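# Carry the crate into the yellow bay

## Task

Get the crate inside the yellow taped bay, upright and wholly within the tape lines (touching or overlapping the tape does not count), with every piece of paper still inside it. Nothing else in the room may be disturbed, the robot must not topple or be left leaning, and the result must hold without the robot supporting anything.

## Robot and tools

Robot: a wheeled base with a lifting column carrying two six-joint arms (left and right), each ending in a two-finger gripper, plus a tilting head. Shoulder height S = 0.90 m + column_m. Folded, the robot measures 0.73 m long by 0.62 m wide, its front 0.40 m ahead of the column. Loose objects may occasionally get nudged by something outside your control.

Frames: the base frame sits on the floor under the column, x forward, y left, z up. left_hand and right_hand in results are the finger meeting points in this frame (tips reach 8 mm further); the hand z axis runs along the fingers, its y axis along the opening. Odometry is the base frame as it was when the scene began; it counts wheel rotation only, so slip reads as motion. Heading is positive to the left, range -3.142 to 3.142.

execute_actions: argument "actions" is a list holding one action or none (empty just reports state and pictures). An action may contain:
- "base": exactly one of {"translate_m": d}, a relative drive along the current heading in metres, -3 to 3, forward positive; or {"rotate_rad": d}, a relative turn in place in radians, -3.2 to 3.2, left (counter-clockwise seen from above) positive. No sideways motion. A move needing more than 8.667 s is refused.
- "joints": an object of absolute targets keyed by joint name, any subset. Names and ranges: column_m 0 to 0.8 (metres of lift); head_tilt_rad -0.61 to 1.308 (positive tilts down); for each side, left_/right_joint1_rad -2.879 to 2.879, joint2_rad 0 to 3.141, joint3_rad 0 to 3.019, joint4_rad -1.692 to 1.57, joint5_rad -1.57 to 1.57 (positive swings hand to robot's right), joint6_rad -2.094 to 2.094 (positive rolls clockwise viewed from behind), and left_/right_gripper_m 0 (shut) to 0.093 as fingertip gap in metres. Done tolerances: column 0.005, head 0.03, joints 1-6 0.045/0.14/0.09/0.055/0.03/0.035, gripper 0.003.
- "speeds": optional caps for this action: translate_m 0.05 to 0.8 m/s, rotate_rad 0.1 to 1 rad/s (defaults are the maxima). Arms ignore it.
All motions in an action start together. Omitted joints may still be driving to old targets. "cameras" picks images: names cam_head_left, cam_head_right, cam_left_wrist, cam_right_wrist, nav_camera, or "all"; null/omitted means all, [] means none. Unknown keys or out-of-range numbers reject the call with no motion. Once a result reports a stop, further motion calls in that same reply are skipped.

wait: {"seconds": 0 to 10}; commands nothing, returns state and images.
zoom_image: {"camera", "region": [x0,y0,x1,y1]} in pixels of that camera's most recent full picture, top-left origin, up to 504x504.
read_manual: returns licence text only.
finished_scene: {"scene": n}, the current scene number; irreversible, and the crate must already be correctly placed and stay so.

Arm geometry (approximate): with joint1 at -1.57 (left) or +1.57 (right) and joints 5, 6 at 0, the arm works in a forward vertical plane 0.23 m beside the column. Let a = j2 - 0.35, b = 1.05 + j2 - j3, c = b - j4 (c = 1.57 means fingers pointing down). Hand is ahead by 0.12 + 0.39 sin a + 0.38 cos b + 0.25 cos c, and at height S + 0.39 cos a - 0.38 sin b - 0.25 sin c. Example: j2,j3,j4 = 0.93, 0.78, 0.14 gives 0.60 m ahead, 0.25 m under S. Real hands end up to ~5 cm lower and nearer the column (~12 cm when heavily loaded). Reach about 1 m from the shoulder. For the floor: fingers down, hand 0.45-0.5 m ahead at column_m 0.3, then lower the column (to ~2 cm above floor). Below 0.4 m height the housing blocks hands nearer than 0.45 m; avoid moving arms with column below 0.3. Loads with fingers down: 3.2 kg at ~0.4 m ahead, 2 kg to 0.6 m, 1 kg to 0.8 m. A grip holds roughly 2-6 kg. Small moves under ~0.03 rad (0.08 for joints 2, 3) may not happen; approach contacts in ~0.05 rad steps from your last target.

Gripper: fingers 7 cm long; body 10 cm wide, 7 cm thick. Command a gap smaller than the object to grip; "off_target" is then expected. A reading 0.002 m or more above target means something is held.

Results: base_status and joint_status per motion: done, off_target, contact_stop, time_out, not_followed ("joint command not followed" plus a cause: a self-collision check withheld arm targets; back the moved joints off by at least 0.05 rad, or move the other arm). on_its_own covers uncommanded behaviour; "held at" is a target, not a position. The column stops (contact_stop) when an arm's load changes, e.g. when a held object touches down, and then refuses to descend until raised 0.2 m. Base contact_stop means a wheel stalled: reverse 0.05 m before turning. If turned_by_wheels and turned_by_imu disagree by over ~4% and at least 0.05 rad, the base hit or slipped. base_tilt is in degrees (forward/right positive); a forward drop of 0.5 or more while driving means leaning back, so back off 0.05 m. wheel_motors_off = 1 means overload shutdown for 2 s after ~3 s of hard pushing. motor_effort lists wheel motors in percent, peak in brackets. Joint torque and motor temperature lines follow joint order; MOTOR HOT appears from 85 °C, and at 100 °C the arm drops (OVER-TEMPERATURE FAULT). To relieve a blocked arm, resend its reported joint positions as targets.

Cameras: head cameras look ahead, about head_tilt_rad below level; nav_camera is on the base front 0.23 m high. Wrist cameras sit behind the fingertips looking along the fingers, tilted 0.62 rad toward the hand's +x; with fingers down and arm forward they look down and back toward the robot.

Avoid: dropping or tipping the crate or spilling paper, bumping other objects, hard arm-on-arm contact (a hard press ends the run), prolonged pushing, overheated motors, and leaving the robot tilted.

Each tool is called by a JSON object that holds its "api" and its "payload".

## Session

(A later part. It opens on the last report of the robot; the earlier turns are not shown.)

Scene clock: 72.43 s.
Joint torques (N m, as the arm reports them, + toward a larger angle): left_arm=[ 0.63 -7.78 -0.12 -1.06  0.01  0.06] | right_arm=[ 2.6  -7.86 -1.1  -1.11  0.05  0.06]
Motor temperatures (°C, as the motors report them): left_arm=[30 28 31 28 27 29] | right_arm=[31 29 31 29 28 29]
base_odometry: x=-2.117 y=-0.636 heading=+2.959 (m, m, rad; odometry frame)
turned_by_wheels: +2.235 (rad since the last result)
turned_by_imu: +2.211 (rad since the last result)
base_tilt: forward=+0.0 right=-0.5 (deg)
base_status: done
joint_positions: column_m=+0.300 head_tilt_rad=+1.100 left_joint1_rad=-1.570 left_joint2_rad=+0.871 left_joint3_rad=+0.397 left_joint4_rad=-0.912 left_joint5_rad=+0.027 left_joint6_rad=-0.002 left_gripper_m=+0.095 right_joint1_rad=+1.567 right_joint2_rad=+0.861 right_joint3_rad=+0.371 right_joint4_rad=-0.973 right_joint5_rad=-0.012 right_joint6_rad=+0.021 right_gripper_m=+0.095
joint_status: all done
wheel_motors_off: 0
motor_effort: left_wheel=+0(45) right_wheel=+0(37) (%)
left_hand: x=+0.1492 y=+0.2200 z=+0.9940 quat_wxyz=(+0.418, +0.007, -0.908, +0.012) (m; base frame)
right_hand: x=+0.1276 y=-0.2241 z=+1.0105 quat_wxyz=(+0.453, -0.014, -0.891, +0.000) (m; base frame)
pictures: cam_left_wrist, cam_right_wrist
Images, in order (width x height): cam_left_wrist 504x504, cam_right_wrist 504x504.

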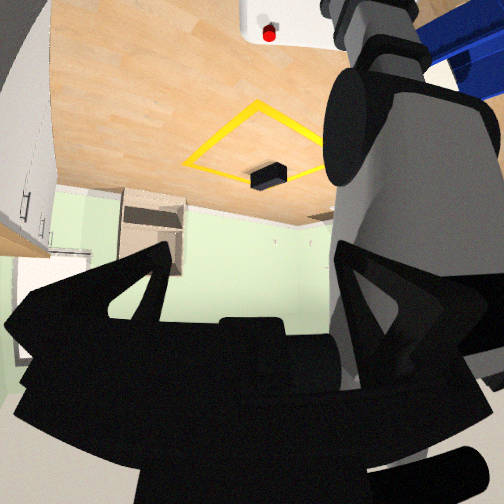

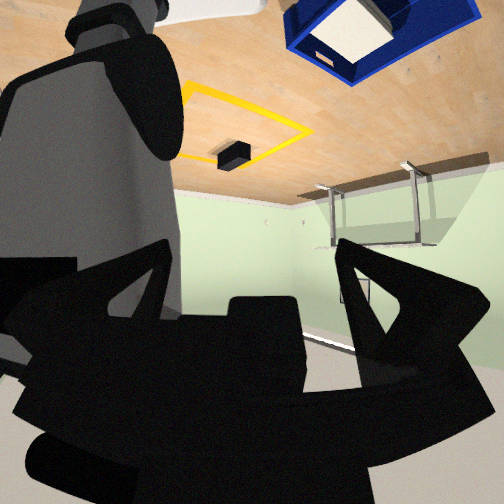

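{"api": "execute_actions", "payload": {"actions": [{"base":{"translate_m":-1.186}}], "cameras": ["cam_left_wrist","cam_right_wrist"]}}

{"api": "execute_actions", "payload": {"actions": [{"base":{"rotate_rad":-0.65},"joints":{"head_tilt_rad":0.95,"left_joint1_rad":-1.66,"left_joint2_rad":2.266,"left_joint3_rad":1.993,"left_joint4_rad":-0.247,"left_joint5_rad":0,"left_joint6_rad":0,"right_joint1_rad":1.55,"right_joint2_rad":2.266,"right_joint3_rad":1.993,"right_joint4_rad":-0.247,"right_joint5_rad":0,"right_joint6_rad":0}}]}}

Scene clock: 77.40 s.
Joint torques (N m, as the arm reports them, + toward a larger angle): left_arm=[ 0.47 -8.35  0.13 -0.98  0.02  0.04] | right_arm=[ 2.61 -7.92 -0.97 -1.14  0.05  0.03]
Motor temperatures (°C, as the motors report them): left_arm=[30 28 31 28 27 29] | right_arm=[31 29 31 29 28 29]
base_odometry: x=-0.951 y=-0.850 heading=+2.960 (m, m, rad; odometry frame)
turned_by_wheels: +0.000 (rad since the last result)
turned_by_imu: -0.001 (rad since the last result)
base_tilt: forward=-0.1 right=-0.5 (deg)
base_status: done
joint_positions: column_m=+0.300 head_tilt_rad=+1.100 left_joint1_rad=-1.570 left_joint2_rad=+0.871 left_joint3_rad=+0.396 left_joint4_rad=-0.912 left_joint5_rad=+0.027 left_joint6_rad=-0.002 left_gripper_m=+0.095 right_joint1_rad=+1.567 right_joint2_rad=+0.861 right_joint3_rad=+0.370 right_joint4_rad=-0.973 right_joint5_rad=-0.012 right_joint6_rad=+0.021 right_gripper_m=+0.095
joint_status: not commanded
wheel_motors_off: 0
motor_effort: left_wheel=+0(48) right_wheel=-1(47) (%)
left_hand: x=+0.1486 y=+0.2200 z=+0.9942 quat_wxyz=(+0.418, +0.007, -0.908, +0.012) (m; base frame)
right_hand: x=+0.1270 y=-0.2241 z=+1.0107 quat_wxyz=(+0.453, -0.014, -0.891, +0.000) (m; base frame)
pictures: cam_left_wrist, cam_right_wrist
Images, in order (width x height): cam_left_wrist 504x504, cam_right_wrist 504x504.

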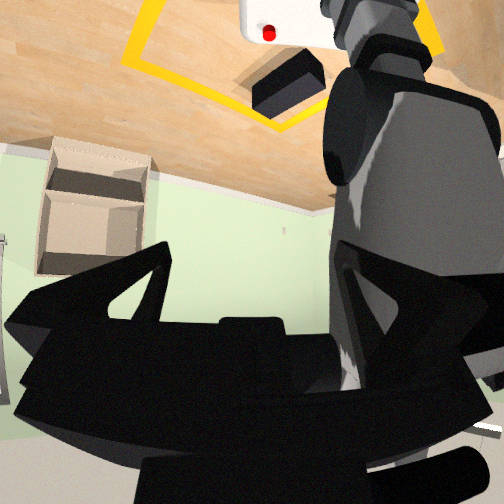

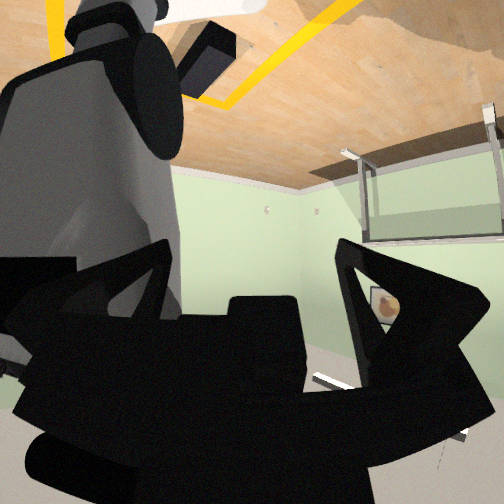

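Scene clock: 79.33 s.
Joint torques (N m, as the arm reports them, + toward a larger angle): left_arm=[ -1.05 -20.37   3.92   0.5    0.03   0.06] | right_arm=[  2.14 -20.92   2.67   0.54   0.12  -0.04]
Motor temperatures (°C, as the motors report them): left_arm=[30 28 31 28 27 29] | right_arm=[31 29 31 29 28 29]
base_odometry: x=-0.951 y=-0.850 heading=+2.310 (m, m, rad; odometry frame)
turned_by_wheels: -0.649 (rad since the last result)
turned_by_imu: -0.640 (rad since the last result)
base_tilt: forward=+0.0 right=-0.6 (deg)
base_status: done
joint_positions: column_m=+0.300 head_tilt_rad=+0.964 left_joint1_rad=-1.666 left_joint2_rad=+2.268 left_joint3_rad=+1.983 left_joint4_rad=-0.253 left_joint5_rad=+0.001 left_joint6_rad=-0.002 left_gripper_m=+0.095 right_joint1_rad=+1.543 right_joint2_rad=+2.281 right_joint3_rad=+1.982 right_joint4_rad=-0.252 right_joint5_rad=-0.001 right_joint6_rad=+0.005 right_gripper_m=+0.095
joint_status: all done
wheel_motors_off: 0
motor_effort: left_wheel=+1(48) right_wheel=-1(31) (%)
left_hand: x=+0.5697 y=+0.1389 z=+0.4564 quat_wxyz=(+0.007, -0.023, -0.999, +0.042) (m; base frame)
right_hand: x=+0.5618 y=-0.2502 z=+0.4475 quat_wxyz=(+0.013, -0.010, -1.000, +0.011) (m; base frame)
pictures: cam_head_left, cam_head_right, cam_left_wrist, cam_right_wrist, nav_camera
Images, in order (width x height): cam_head_left 672x504, cam_head_right 672x504, cam_left_wrist 504x504, cam_right_wrist 504x504, nav_camera 672x504.

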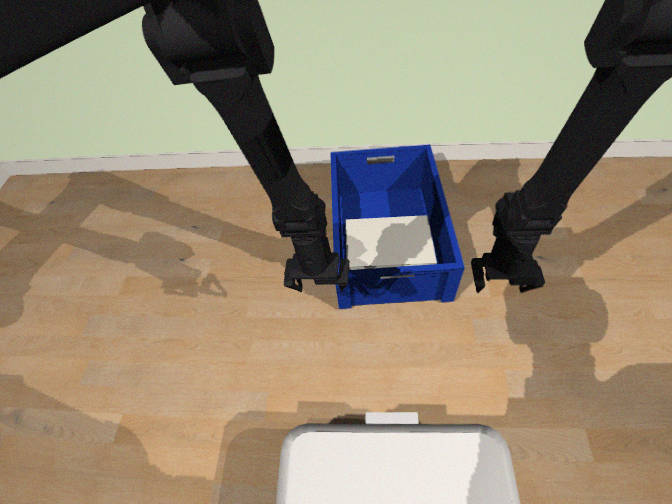

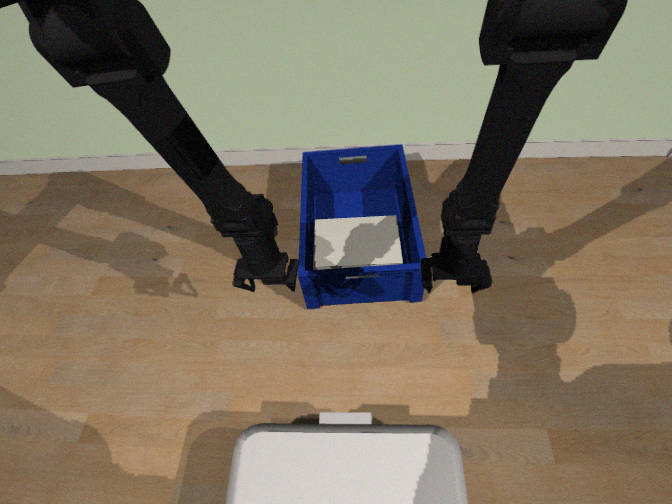

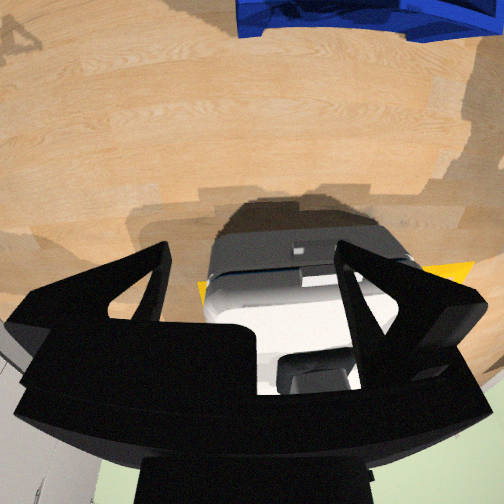

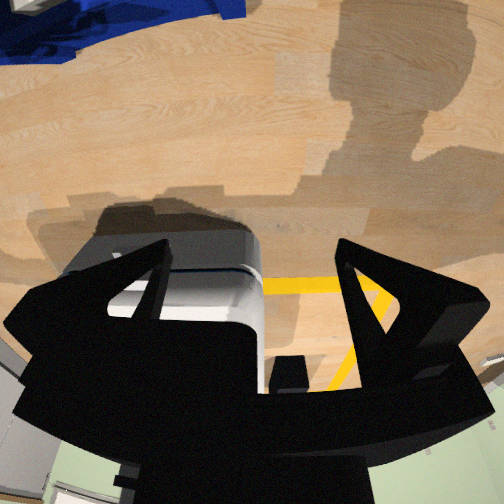

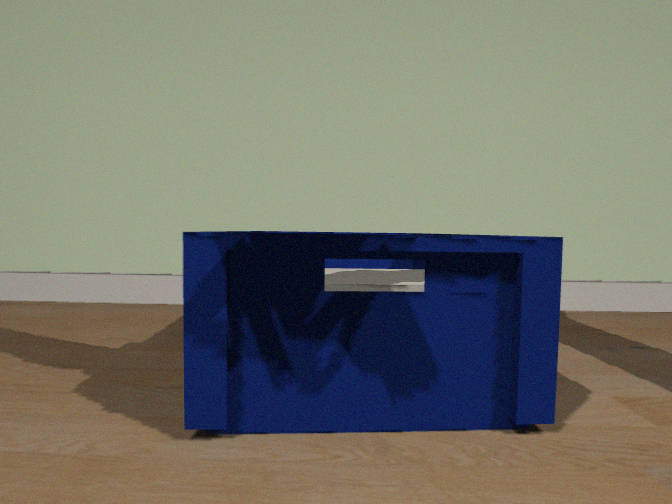

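{"api": "execute_actions", "payload": {"actions": [{"base":{"translate_m":0.29},"joints":{"column_m":0.12,"head_tilt_rad":1.0,"left_joint5_rad":-0.08,"left_joint6_rad":-0.1,"right_joint1_rad":1.58,"right_joint6_rad":-0.07}}]}}

Scene clock: 83.77 s.
Joint torques (N m, as the arm reports them, + toward a larger angle): left_arm=[ -0.65 -20.59   3.66   0.52  -0.1   -0.04] | right_arm=[  2.75 -20.92   2.46   0.38   0.08  -0.03]
Motor temperatures (°C, as the motors report them): left_arm=[30 29 32 28 27 29] | right_arm=[31 30 31 29 28 29]
base_odometry: x=-1.146 y=-0.636 heading=+2.309 (m, m, rad; odometry frame)
turned_by_wheels: -0.001 (rad since the last result)
turned_by_imu: -0.001 (rad since the last result)
base_tilt: forward=-0.1 right=-0.5 (deg)
base_status: done
joint_positions: column_m=+0.120 head_tilt_rad=+1.000 left_joint1_rad=-1.666 left_joint2_rad=+2.267 left_joint3_rad=+1.985 left_joint4_rad=-0.253 left_joint5_rad=-0.077 left_joint6_rad=-0.090 left_gripper_m=+0.095 right_joint1_rad=+1.580 right_joint2_rad=+2.279 right_joint3_rad=+1.984 right_joint4_rad=-0.252 right_joint5_rad=-0.001 right_joint6_rad=-0.063 right_gripper_m=+0.095
joint_status: all done
wheel_motors_off: 0
motor_effort: left_wheel=-1(45) right_wheel=+1(46) (%)
left_hand: x=+0.5721 y=+0.1526 z=+0.2764 quat_wxyz=(+0.005, +0.021, -1.000, +0.002) (m; base frame)
right_hand: x=+0.5651 y=-0.2168 z=+0.2684 quat_wxyz=(+0.011, +0.034, -0.999, -0.005) (m; base frame)
pictures: cam_head_left, cam_head_right, cam_left_wrist, cam_right_wrist, nav_camera
Images, in order (width x height): cam_head_left 672x504, cam_head_right 672x504, cam_left_wrist 504x504, cam_right_wrist 504x504, nav_camera 672x504.

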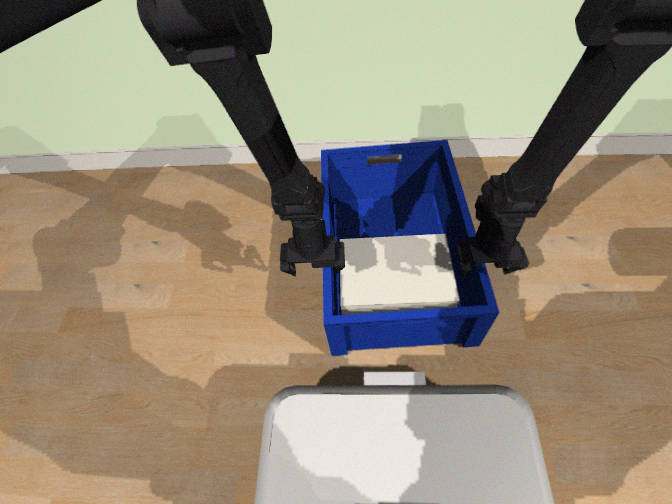

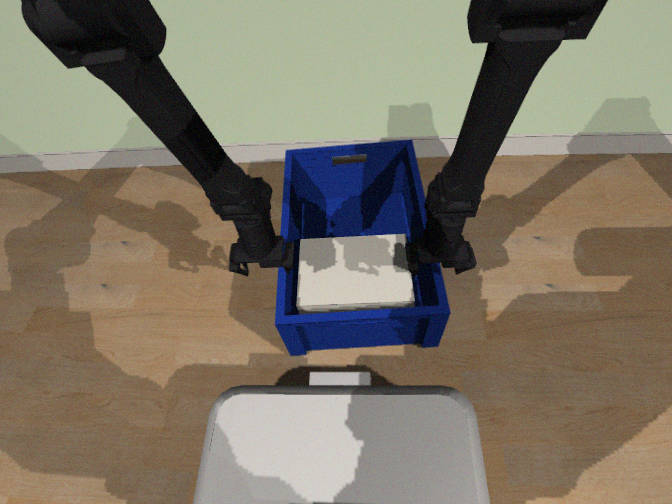

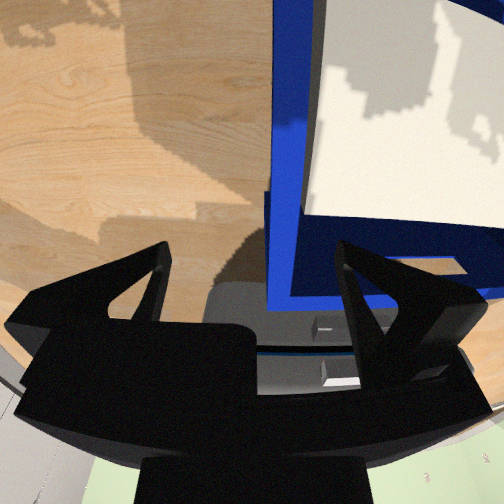

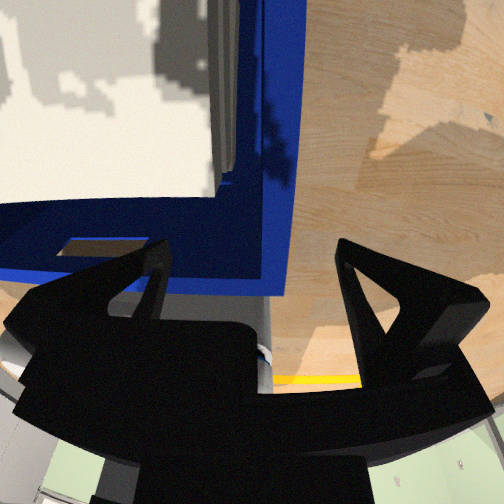

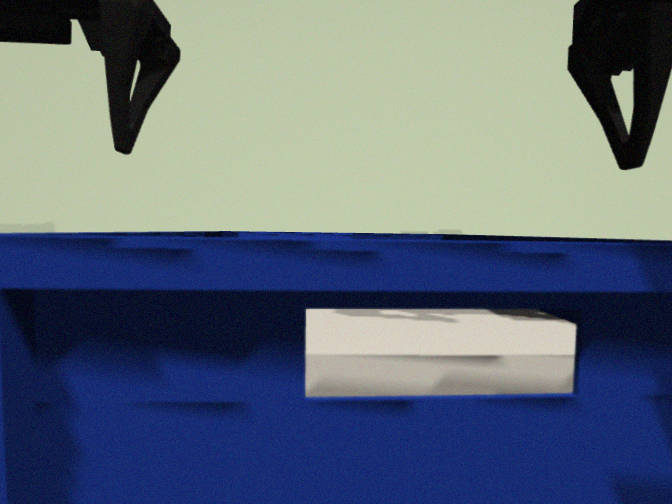

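{"api": "execute_actions", "payload": {"actions": [{"joints":{"column_m":0.035,"left_joint1_rad":-1.695,"right_joint1_rad":1.558}}], "cameras": ["cam_left_wrist","cam_right_wrist","nav_camera"]}}

Scene clock: 86.37 s.
Joint torques (N m, as the arm reports them, + toward a larger angle): left_arm=[ -1.82 -19.87   3.65   0.49  -0.08  -0.04] | right_arm=[  2.09 -21.11   2.56   0.55   0.08  -0.07]
Motor temperatures (°C, as the motors report them): left_arm=[30 29 32 28 27 29] | right_arm=[31 30 31 29 28 29]
base_odometry: x=-1.146 y=-0.636 heading=+2.309 (m, m, rad; odometry frame)
turned_by_wheels: +0.000 (rad since the last result)
turned_by_imu: +0.000 (rad since the last result)
base_tilt: forward=-0.1 right=-0.6 (deg)
base_status: not commanded
joint_positions: column_m=+0.035 head_tilt_rad=+1.000 left_joint1_rad=-1.692 left_joint2_rad=+2.267 left_joint3_rad=+1.985 left_joint4_rad=-0.253 left_joint5_rad=-0.078 left_joint6_rad=-0.090 left_gripper_m=+0.095 right_joint1_rad=+1.565 right_joint2_rad=+2.279 right_joint3_rad=+1.984 right_joint4_rad=-0.252 right_joint5_rad=-0.001 right_joint6_rad=-0.063 right_gripper_m=+0.095
joint_status: all done
wheel_motors_off: 0
motor_effort: left_wheel=-2(2) right_wheel=+1(2) (%)
left_hand: x=+0.5710 y=+0.1292 z=+0.1933 quat_wxyz=(+0.005, +0.014, -1.000, +0.013) (m; base frame)
right_hand: x=+0.5651 y=-0.2308 z=+0.1834 quat_wxyz=(+0.011, +0.030, -0.999, +0.002) (m; base frame)
pictures: cam_left_wrist, cam_right_wrist, nav_camera
Images, in order (width x height): cam_left_wrist 504x504, cam_right_wrist 504x504, nav_camera 672x504.

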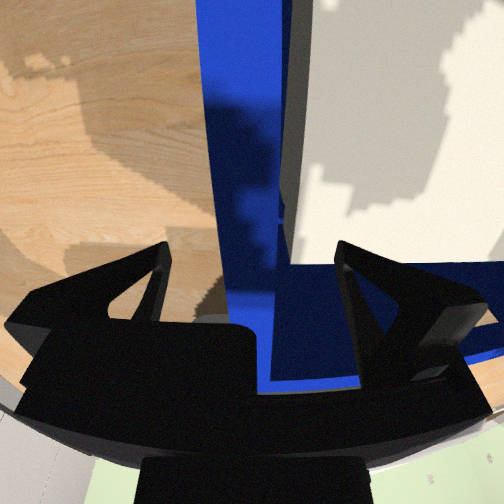

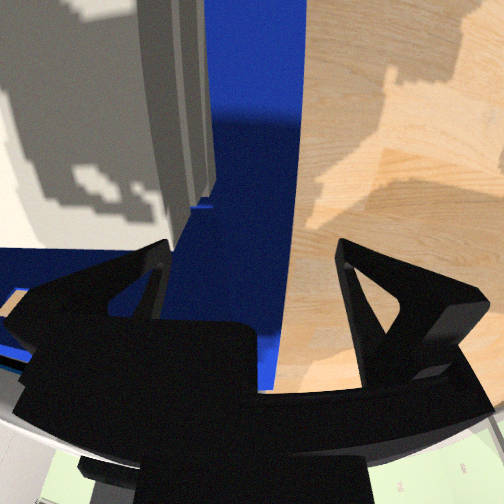

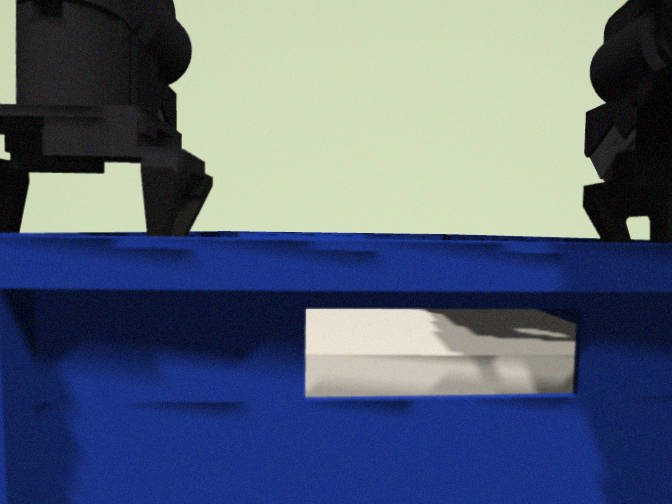

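{"api": "execute_actions", "payload": {"actions": [{"joints":{"left_gripper_m":0,"right_gripper_m":0}}], "cameras": []}}

{"api": "execute_actions", "payload": {"actions": [{"base":{"translate_m":-0.2},"speeds":{"translate_m":0.08}}]}}

Scene clock: 87.43 s.
Joint torques (N m, as the arm reports them, + toward a larger angle): left_arm=[ -1.94 -20.39   3.71   0.5   -0.27   0.07] | right_arm=[  1.78 -21.33   2.62   0.52   0.45   0.06]
Motor temperatures (°C, as the motors report them): left_arm=[30 29 32 28 27 29] | right_arm=[31 30 31 29 28 29]
base_odometry: x=-1.146 y=-0.636 heading=+2.309 (m, m, rad; odometry frame)
turned_by_wheels: +0.000 (rad since the last result)
turned_by_imu: +0.000 (rad since the last result)
base_tilt: forward=+0.0 right=-0.5 (deg)
base_status: not commanded
joint_positions: column_m=+0.035 head_tilt_rad=+1.000 left_joint1_rad=-1.691 left_joint2_rad=+2.267 left_joint3_rad=+1.985 left_joint4_rad=-0.253 left_joint5_rad=-0.072 left_joint6_rad=-0.103 left_gripper_m=+0.020 right_joint1_rad=+1.561 right_joint2_rad=+2.279 right_joint3_rad=+1.985 right_joint4_rad=-0.251 right_joint5_rad=-0.013 right_joint6_rad=-0.073 right_gripper_m=+0.019
joint_status: left_gripper_m off_target (ended at +0.020, target +0.000); right_gripper_m off_target (ended at +0.019, target +0.000)
wheel_motors_off: 0
motor_effort: left_wheel=-2(2) right_wheel=+1(1) (%)
left_hand: x=+0.5711 y=+0.1300 z=+0.1932 quat_wxyz=(+0.005, +0.021, -1.000, +0.015) (m; base frame)
right_hand: x=+0.5654 y=-0.2319 z=+0.1834 quat_wxyz=(+0.011, +0.034, -0.999, -0.003) (m; base frame)
pictures: none
No camera images: the call's "cameras" was empty. Leave "cameras" out to get every camera's image.

Scene clock: 90.60 s.
Joint torques (N m, as the arm reports them, + toward a larger angle): left_arm=[ -1.72 -21.24   1.63   0.03  -0.3    0.06] | right_arm=[  2.58 -21.63   1.07   0.24   0.52   0.06]
Motor temperatures (°C, as the motors report them): left_arm=[30 29 32 28 27 29] | right_arm=[31 31 31 29 28 29]
base_odometry: x=-1.012 y=-0.784 heading=+2.311 (m, m, rad; odometry frame)
turned_by_wheels: +0.002 (rad since the last result)
turned_by_imu: +0.001 (rad since the last result)
base_tilt: forward=-0.1 right=-0.6 (deg)
base_status: done
joint_positions: column_m=+0.035 head_tilt_rad=+1.001 left_joint1_rad=-1.690 left_joint2_rad=+2.271 left_joint3_rad=+2.009 left_joint4_rad=-0.236 left_joint5_rad=-0.071 left_joint6_rad=-0.100 left_gripper_m=+0.020 right_joint1_rad=+1.561 right_joint2_rad=+2.283 right_joint3_rad=+2.009 right_joint4_rad=-0.240 right_joint5_rad=-0.014 right_joint6_rad=-0.075 right_gripper_m=+0.019
joint_status: not commanded
wheel_motors_off: 0
motor_effort: left_wheel=+0(34) right_wheel=-1(42) (%)
left_hand: x=+0.5870 y=+0.1296 z=+0.1936 quat_wxyz=(-0.013, +0.021, -1.000, +0.017) (m; base frame)
right_hand: x=+0.5799 y=-0.2317 z=+0.1836 quat_wxyz=(-0.005, +0.035, -0.999, -0.003) (m; base frame)
pictures: cam_head_left, cam_head_right, cam_left_wrist, cam_right_wrist, nav_camera
Images, in order (width x height): cam_head_left 672x504, cam_head_right 672x504, cam_left_wrist 504x504, cam_right_wrist 504x504, nav_camera 672x504.

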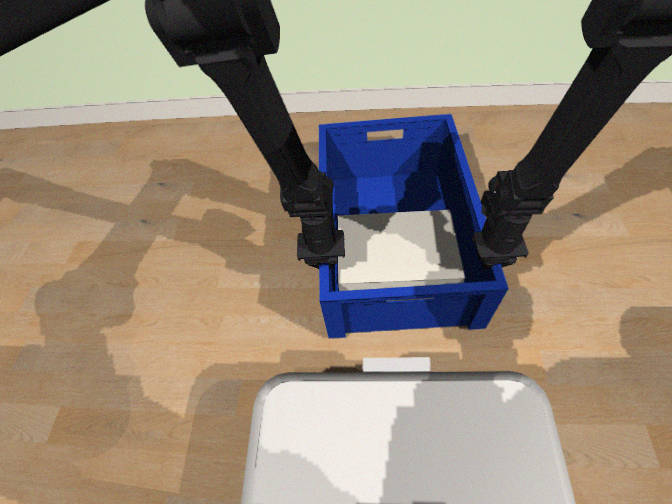

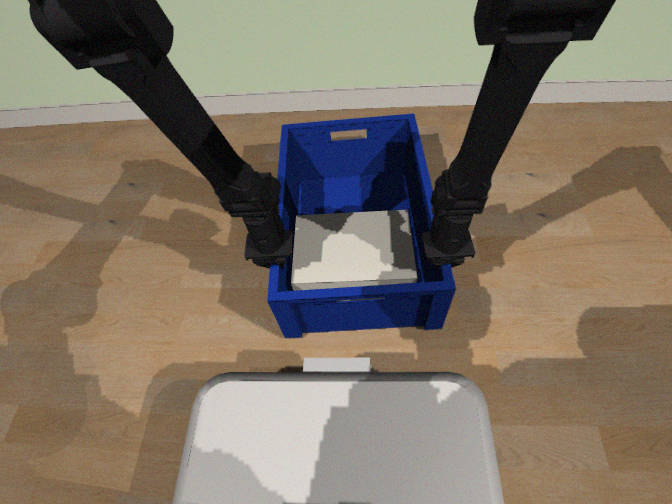

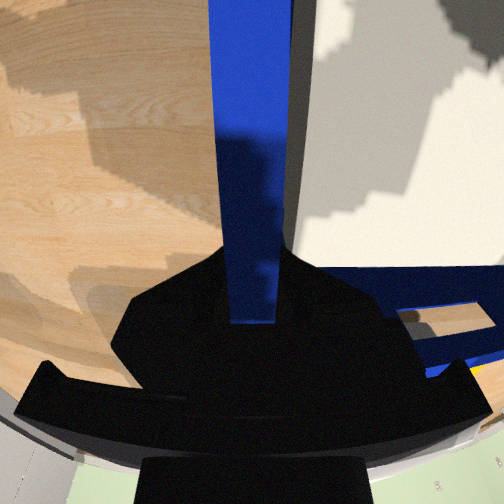

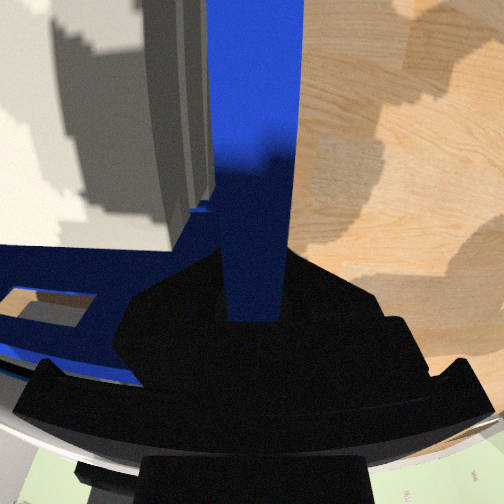

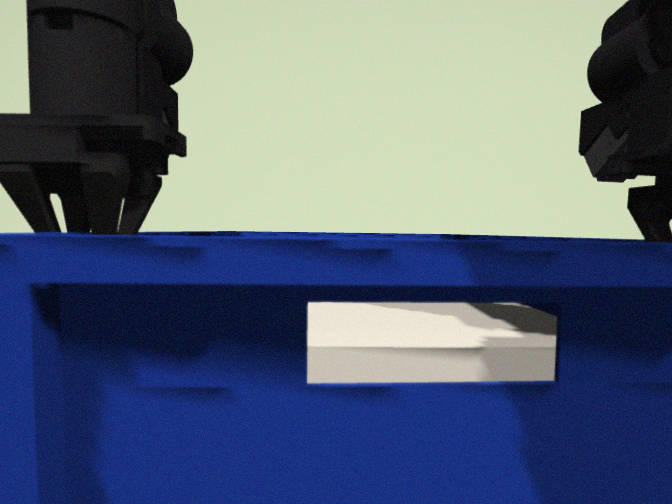

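{"api": "execute_actions", "payload": {"actions": [{"base":{"rotate_rad":-0.04},"speeds":{"rotate_rad":0.1}}], "cameras": []}}

{"api": "execute_actions", "payload": {"actions": [{"base":{"translate_m":-0.65},"speeds":{"translate_m":0.2},"joints":{"head_tilt_rad":1.1}}], "cameras": ["cam_head_left","cam_head_right"]}}

Scene clock: 93.43 s.
Joint torques (N m, as the arm reports them, + toward a larger angle): left_arm=[ -2.99 -20.45   2.92   0.34  -0.43   0.23] | right_arm=[  0.79 -22.05   0.42  -0.1    0.48   0.21]
Motor temperatures (°C, as the motors report them): left_arm=[30 30 32 28 27 29] | right_arm=[31 31 31 29 28 29]
base_odometry: x=-1.012 y=-0.784 heading=+2.273 (m, m, rad; odometry frame)
turned_by_wheels: -0.037 (rad since the last result)
turned_by_imu: -0.036 (rad since the last result)
base_tilt: forward=+0.0 right=-0.5 (deg)
base_status: done
joint_positions: column_m=+0.035 head_tilt_rad=+1.001 left_joint1_rad=-1.667 left_joint2_rad=+2.266 left_joint3_rad=+1.994 left_joint4_rad=-0.245 left_joint5_rad=-0.068 left_joint6_rad=-0.120 left_gripper_m=+0.020 right_joint1_rad=+1.583 right_joint2_rad=+2.284 right_joint3_rad=+2.018 right_joint4_rad=-0.231 right_joint5_rad=-0.014 right_joint6_rad=-0.092 right_gripper_m=+0.019
joint_status: not commanded
wheel_motors_off: 0
motor_effort: left_wheel=+1(37) right_wheel=-1(55) (%)
left_hand: x=+0.5804 y=+0.1497 z=+0.1927 quat_wxyz=(-0.004, +0.036, -0.999, +0.008) (m; base frame)
right_hand: x=+0.5865 y=-0.2121 z=+0.1840 quat_wxyz=(-0.014, +0.049, -0.999, -0.012) (m; base frame)
pictures: none
No camera images: the call's "cameras" was empty. Leave "cameras" out to get every camera's image.

Scene clock: 97.40 s.
Joint torques (N m, as the arm reports them, + toward a larger angle): left_arm=[ -2.75 -21.11   1.56   0.07  -0.65   0.07] | right_arm=[  1.16 -21.69   0.45  -0.27   0.45   0.11]
Motor temperatures (°C, as the motors report them): left_arm=[30 30 32 28 27 29] | right_arm=[31 31 31 29 28 29]
base_odometry: x=-0.592 y=-1.280 heading=+2.273 (m, m, rad; odometry frame)
turned_by_wheels: -0.001 (rad since the last result)
turned_by_imu: -0.001 (rad since the last result)
base_tilt: forward=-0.1 right=-0.5 (deg)
base_status: done
joint_positions: column_m=+0.035 head_tilt_rad=+1.099 left_joint1_rad=-1.674 left_joint2_rad=+2.270 left_joint3_rad=+2.010 left_joint4_rad=-0.237 left_joint5_rad=-0.062 left_joint6_rad=-0.102 left_gripper_m=+0.020 right_joint1_rad=+1.575 right_joint2_rad=+2.285 right_joint3_rad=+2.017 right_joint4_rad=-0.227 right_joint5_rad=-0.013 right_joint6_rad=-0.076 right_gripper_m=+0.019
joint_status: all done
wheel_motors_off: 0
motor_effort: left_wheel=-1(35) right_wheel=+0(65) (%)
left_hand: x=+0.5892 y=+0.1420 z=+0.1933 quat_wxyz=(-0.013, +0.026, -0.999, +0.015) (m; base frame)
right_hand: x=+0.5861 y=-0.2195 z=+0.1834 quat_wxyz=(-0.014, +0.039, -0.999, -0.008) (m; base frame)
pictures: cam_head_left, cam_head_right
Images, in order (width x height): cam_head_left 672x504, cam_head_right 672x504.

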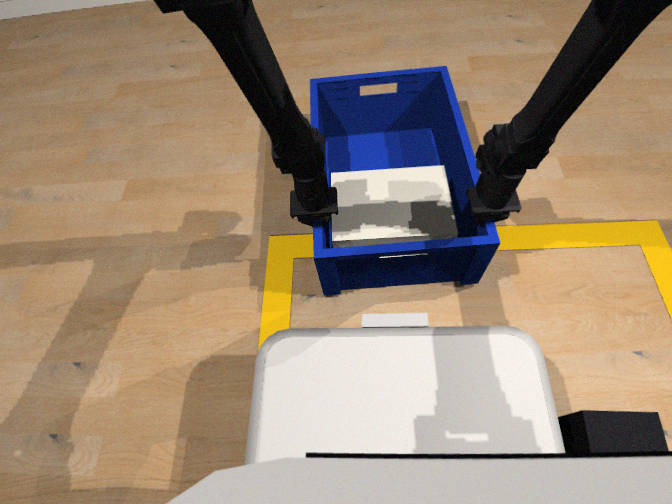

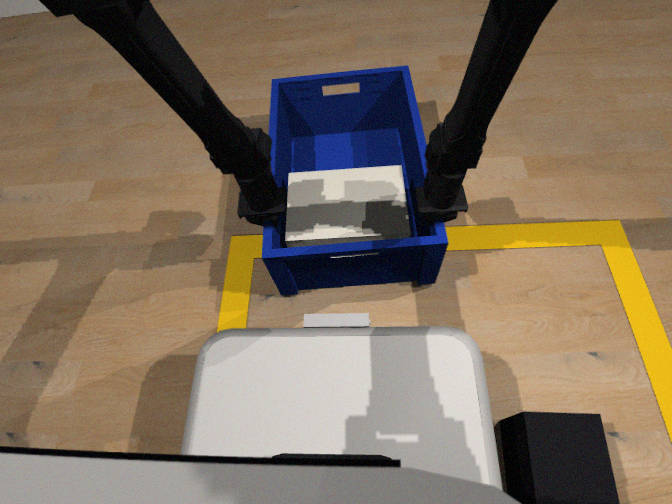

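{"api": "execute_actions", "payload": {"actions": [{"base":{"translate_m":-0.64},"speeds":{"translate_m":0.25},"joints":{"head_tilt_rad":0.95,"left_joint1_rad":-1.73,"right_joint1_rad":1.523}}], "cameras": ["cam_head_left","cam_head_right"]}}

Scene clock: 102.37 s.
Joint torques (N m, as the arm reports them, + toward a larger angle): left_arm=[ -3.65 -21.39   1.21  -0.16  -0.21   0.1 ] | right_arm=[ -0.14 -21.47   0.75  -0.18   0.84   0.12]
Motor temperatures (°C, as the motors report them): left_arm=[30 30 32 28 27 29] | right_arm=[31 32 31 29 28 29]
base_odometry: x=-0.179 y=-1.769 heading=+2.272 (m, m, rad; odometry frame)
turned_by_wheels: -0.001 (rad since the last result)
turned_by_imu: -0.001 (rad since the last result)
base_tilt: forward=-0.1 right=-0.5 (deg)
base_status: done
joint_positions: column_m=+0.035 head_tilt_rad=+0.964 left_joint1_rad=-1.699 left_joint2_rad=+2.274 left_joint3_rad=+2.015 left_joint4_rad=-0.229 left_joint5_rad=-0.074 left_joint6_rad=-0.106 left_gripper_m=+0.020 right_joint1_rad=+1.549 right_joint2_rad=+2.285 right_joint3_rad=+2.014 right_joint4_rad=-0.227 right_joint5_rad=-0.025 right_joint6_rad=-0.082 right_gripper_m=+0.019
joint_status: all done
wheel_motors_off: 0
motor_effort: left_wheel=-1(38) right_wheel=+0(33) (%)
left_hand: x=+0.5895 y=+0.1212 z=+0.1938 quat_wxyz=(-0.017, +0.023, -0.999, +0.020) (m; base frame)
right_hand: x=+0.5844 y=-0.2405 z=+0.1833 quat_wxyz=(-0.013, +0.036, -0.999, -0.003) (m; base frame)
pictures: cam_head_left, cam_head_right
Images, in order (width x height): cam_head_left 672x504, cam_head_right 672x504.

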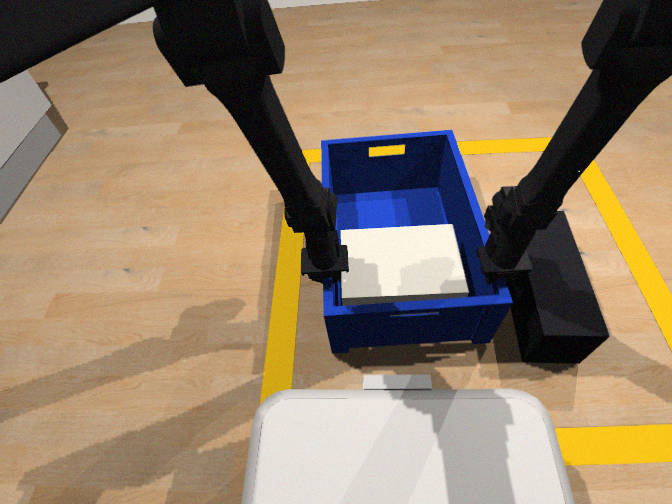

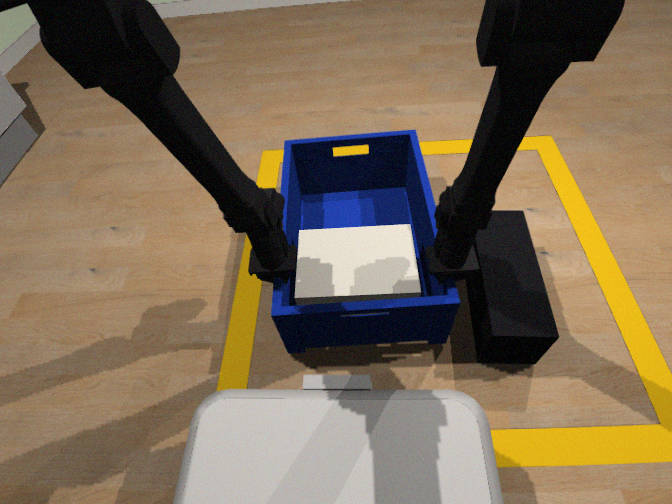

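{"api": "execute_actions", "payload": {"actions": [{"joints":{"left_gripper_m":0.055,"right_gripper_m":0.055,"left_joint1_rad":-1.70,"right_joint1_rad":1.553}}], "cameras": []}}

{"api": "execute_actions", "payload": {"actions": [{"joints":{"column_m":0.12}}]}}

Scene clock: 103.77 s.
Joint torques (N m, as the arm reports them, + toward a larger angle): left_arm=[ -1.97 -21.24   2.27  -0.17  -0.12   0.11] | right_arm=[  2.67 -21.67   1.86   0.16   0.13   0.06]
Motor temperatures (°C, as the motors report them): left_arm=[30 30 32 28 27 29] | right_arm=[31 32 31 29 28 29]
base_odometry: x=-0.179 y=-1.769 heading=+2.272 (m, m, rad; odometry frame)
turned_by_wheels: +0.000 (rad since the last result)
turned_by_imu: +0.000 (rad since the last result)
base_tilt: forward=-0.1 right=-0.6 (deg)
base_status: not commanded
joint_positions: column_m=+0.035 head_tilt_rad=+0.964 left_joint1_rad=-1.699 left_joint2_rad=+2.273 left_joint3_rad=+2.002 left_joint4_rad=-0.229 left_joint5_rad=-0.077 left_joint6_rad=-0.106 left_gripper_m=+0.055 right_joint1_rad=+1.551 right_joint2_rad=+2.282 right_joint3_rad=+1.997 right_joint4_rad=-0.234 right_joint5_rad=-0.003 right_joint6_rad=-0.078 right_gripper_m=+0.055
joint_status: all done
wheel_motors_off: 0
motor_effort: left_wheel=-2(2) right_wheel=+2(2) (%)
left_hand: x=+0.5829 y=+0.1227 z=+0.1930 quat_wxyz=(-0.012, +0.022, -1.000, +0.018) (m; base frame)
right_hand: x=+0.5742 y=-0.2429 z=+0.1828 quat_wxyz=(-0.002, +0.034, -0.999, +0.007) (m; base frame)
pictures: none
No camera images: the call's "cameras" was empty. Leave "cameras" out to get every camera's image.

Scene clock: 105.47 s.
Joint torques (N m, as the arm reports them, + toward a larger angle): left_arm=[ -1.51 -21.35   2.19  -0.13  -0.11   0.11] | right_arm=[  2.44 -21.58   1.89   0.07   0.15   0.09]
Motor temperatures (°C, as the motors report them): left_arm=[30 30 32 28 27 29] | right_arm=[31 32 31 29 28 29]
base_odometry: x=-0.179 y=-1.769 heading=+2.272 (m, m, rad; odometry frame)
turned_by_wheels: +0.000 (rad since the last result)
turned_by_imu: +0.000 (rad since the last result)
base_tilt: forward=+0.0 right=-0.5 (deg)
base_status: not commanded
joint_positions: column_m=+0.120 head_tilt_rad=+0.964 left_joint1_rad=-1.699 left_joint2_rad=+2.273 left_joint3_rad=+2.002 left_joint4_rad=-0.231 left_joint5_rad=-0.077 left_joint6_rad=-0.106 left_gripper_m=+0.055 right_joint1_rad=+1.551 right_joint2_rad=+2.282 right_joint3_rad=+1.997 right_joint4_rad=-0.234 right_joint5_rad=-0.003 right_joint6_rad=-0.078 right_gripper_m=+0.055
joint_status: all done
wheel_motors_off: 0
motor_effort: left_wheel=-2(2) right_wheel=+1(2) (%)
left_hand: x=+0.5826 y=+0.1228 z=+0.2778 quat_wxyz=(-0.011, +0.022, -1.000, +0.018) (m; base frame)
right_hand: x=+0.5742 y=-0.2429 z=+0.2677 quat_wxyz=(-0.002, +0.034, -0.999, +0.007) (m; base frame)
pictures: cam_head_left, cam_head_right, cam_left_wrist, cam_right_wrist, nav_camera
Images, in order (width x height): cam_head_left 672x504, cam_head_right 672x504, cam_left_wrist 504x504, cam_right_wrist 504x504, nav_camera 672x504.

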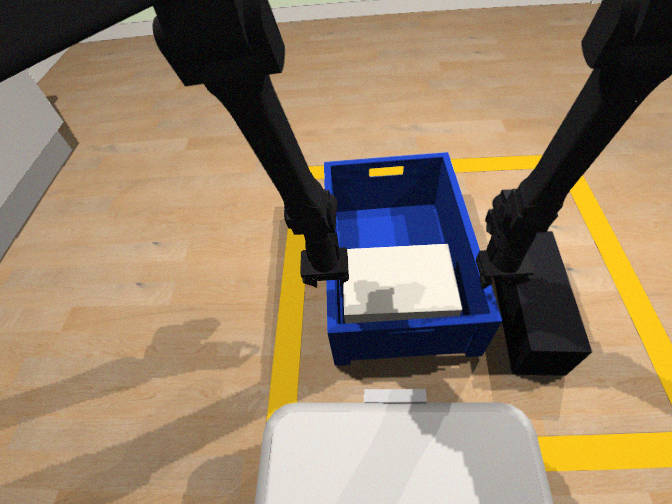

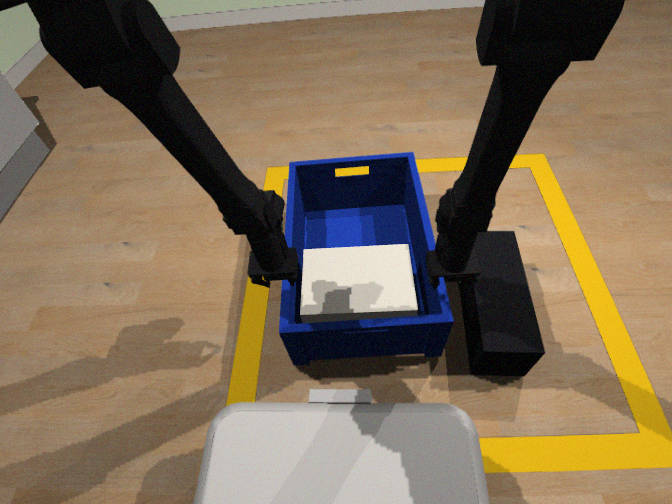

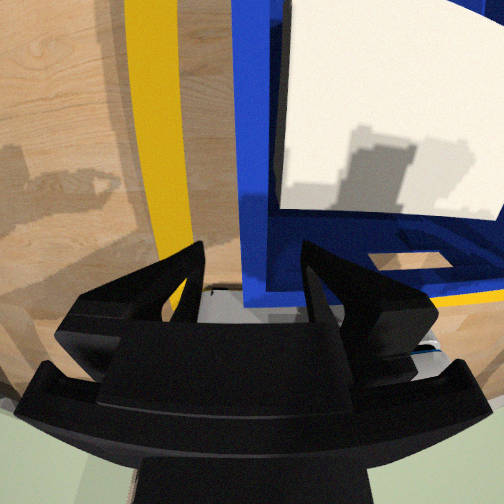

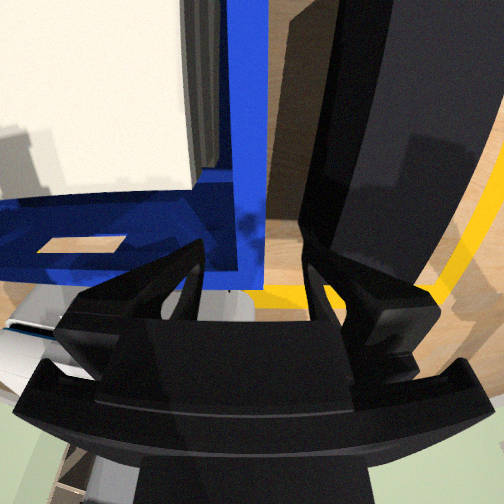

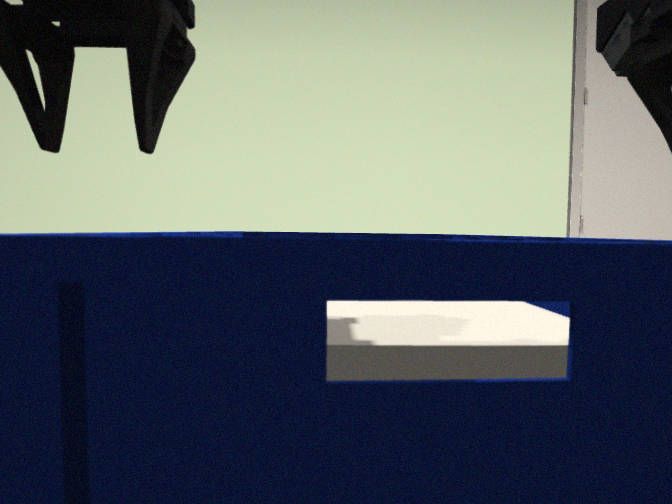

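The crate is inside the tape with margin on every side, and it's clear of the black box.

{"api": "finished_scene", "payload": {"scene": 1}}

The scene is finished: the task was done.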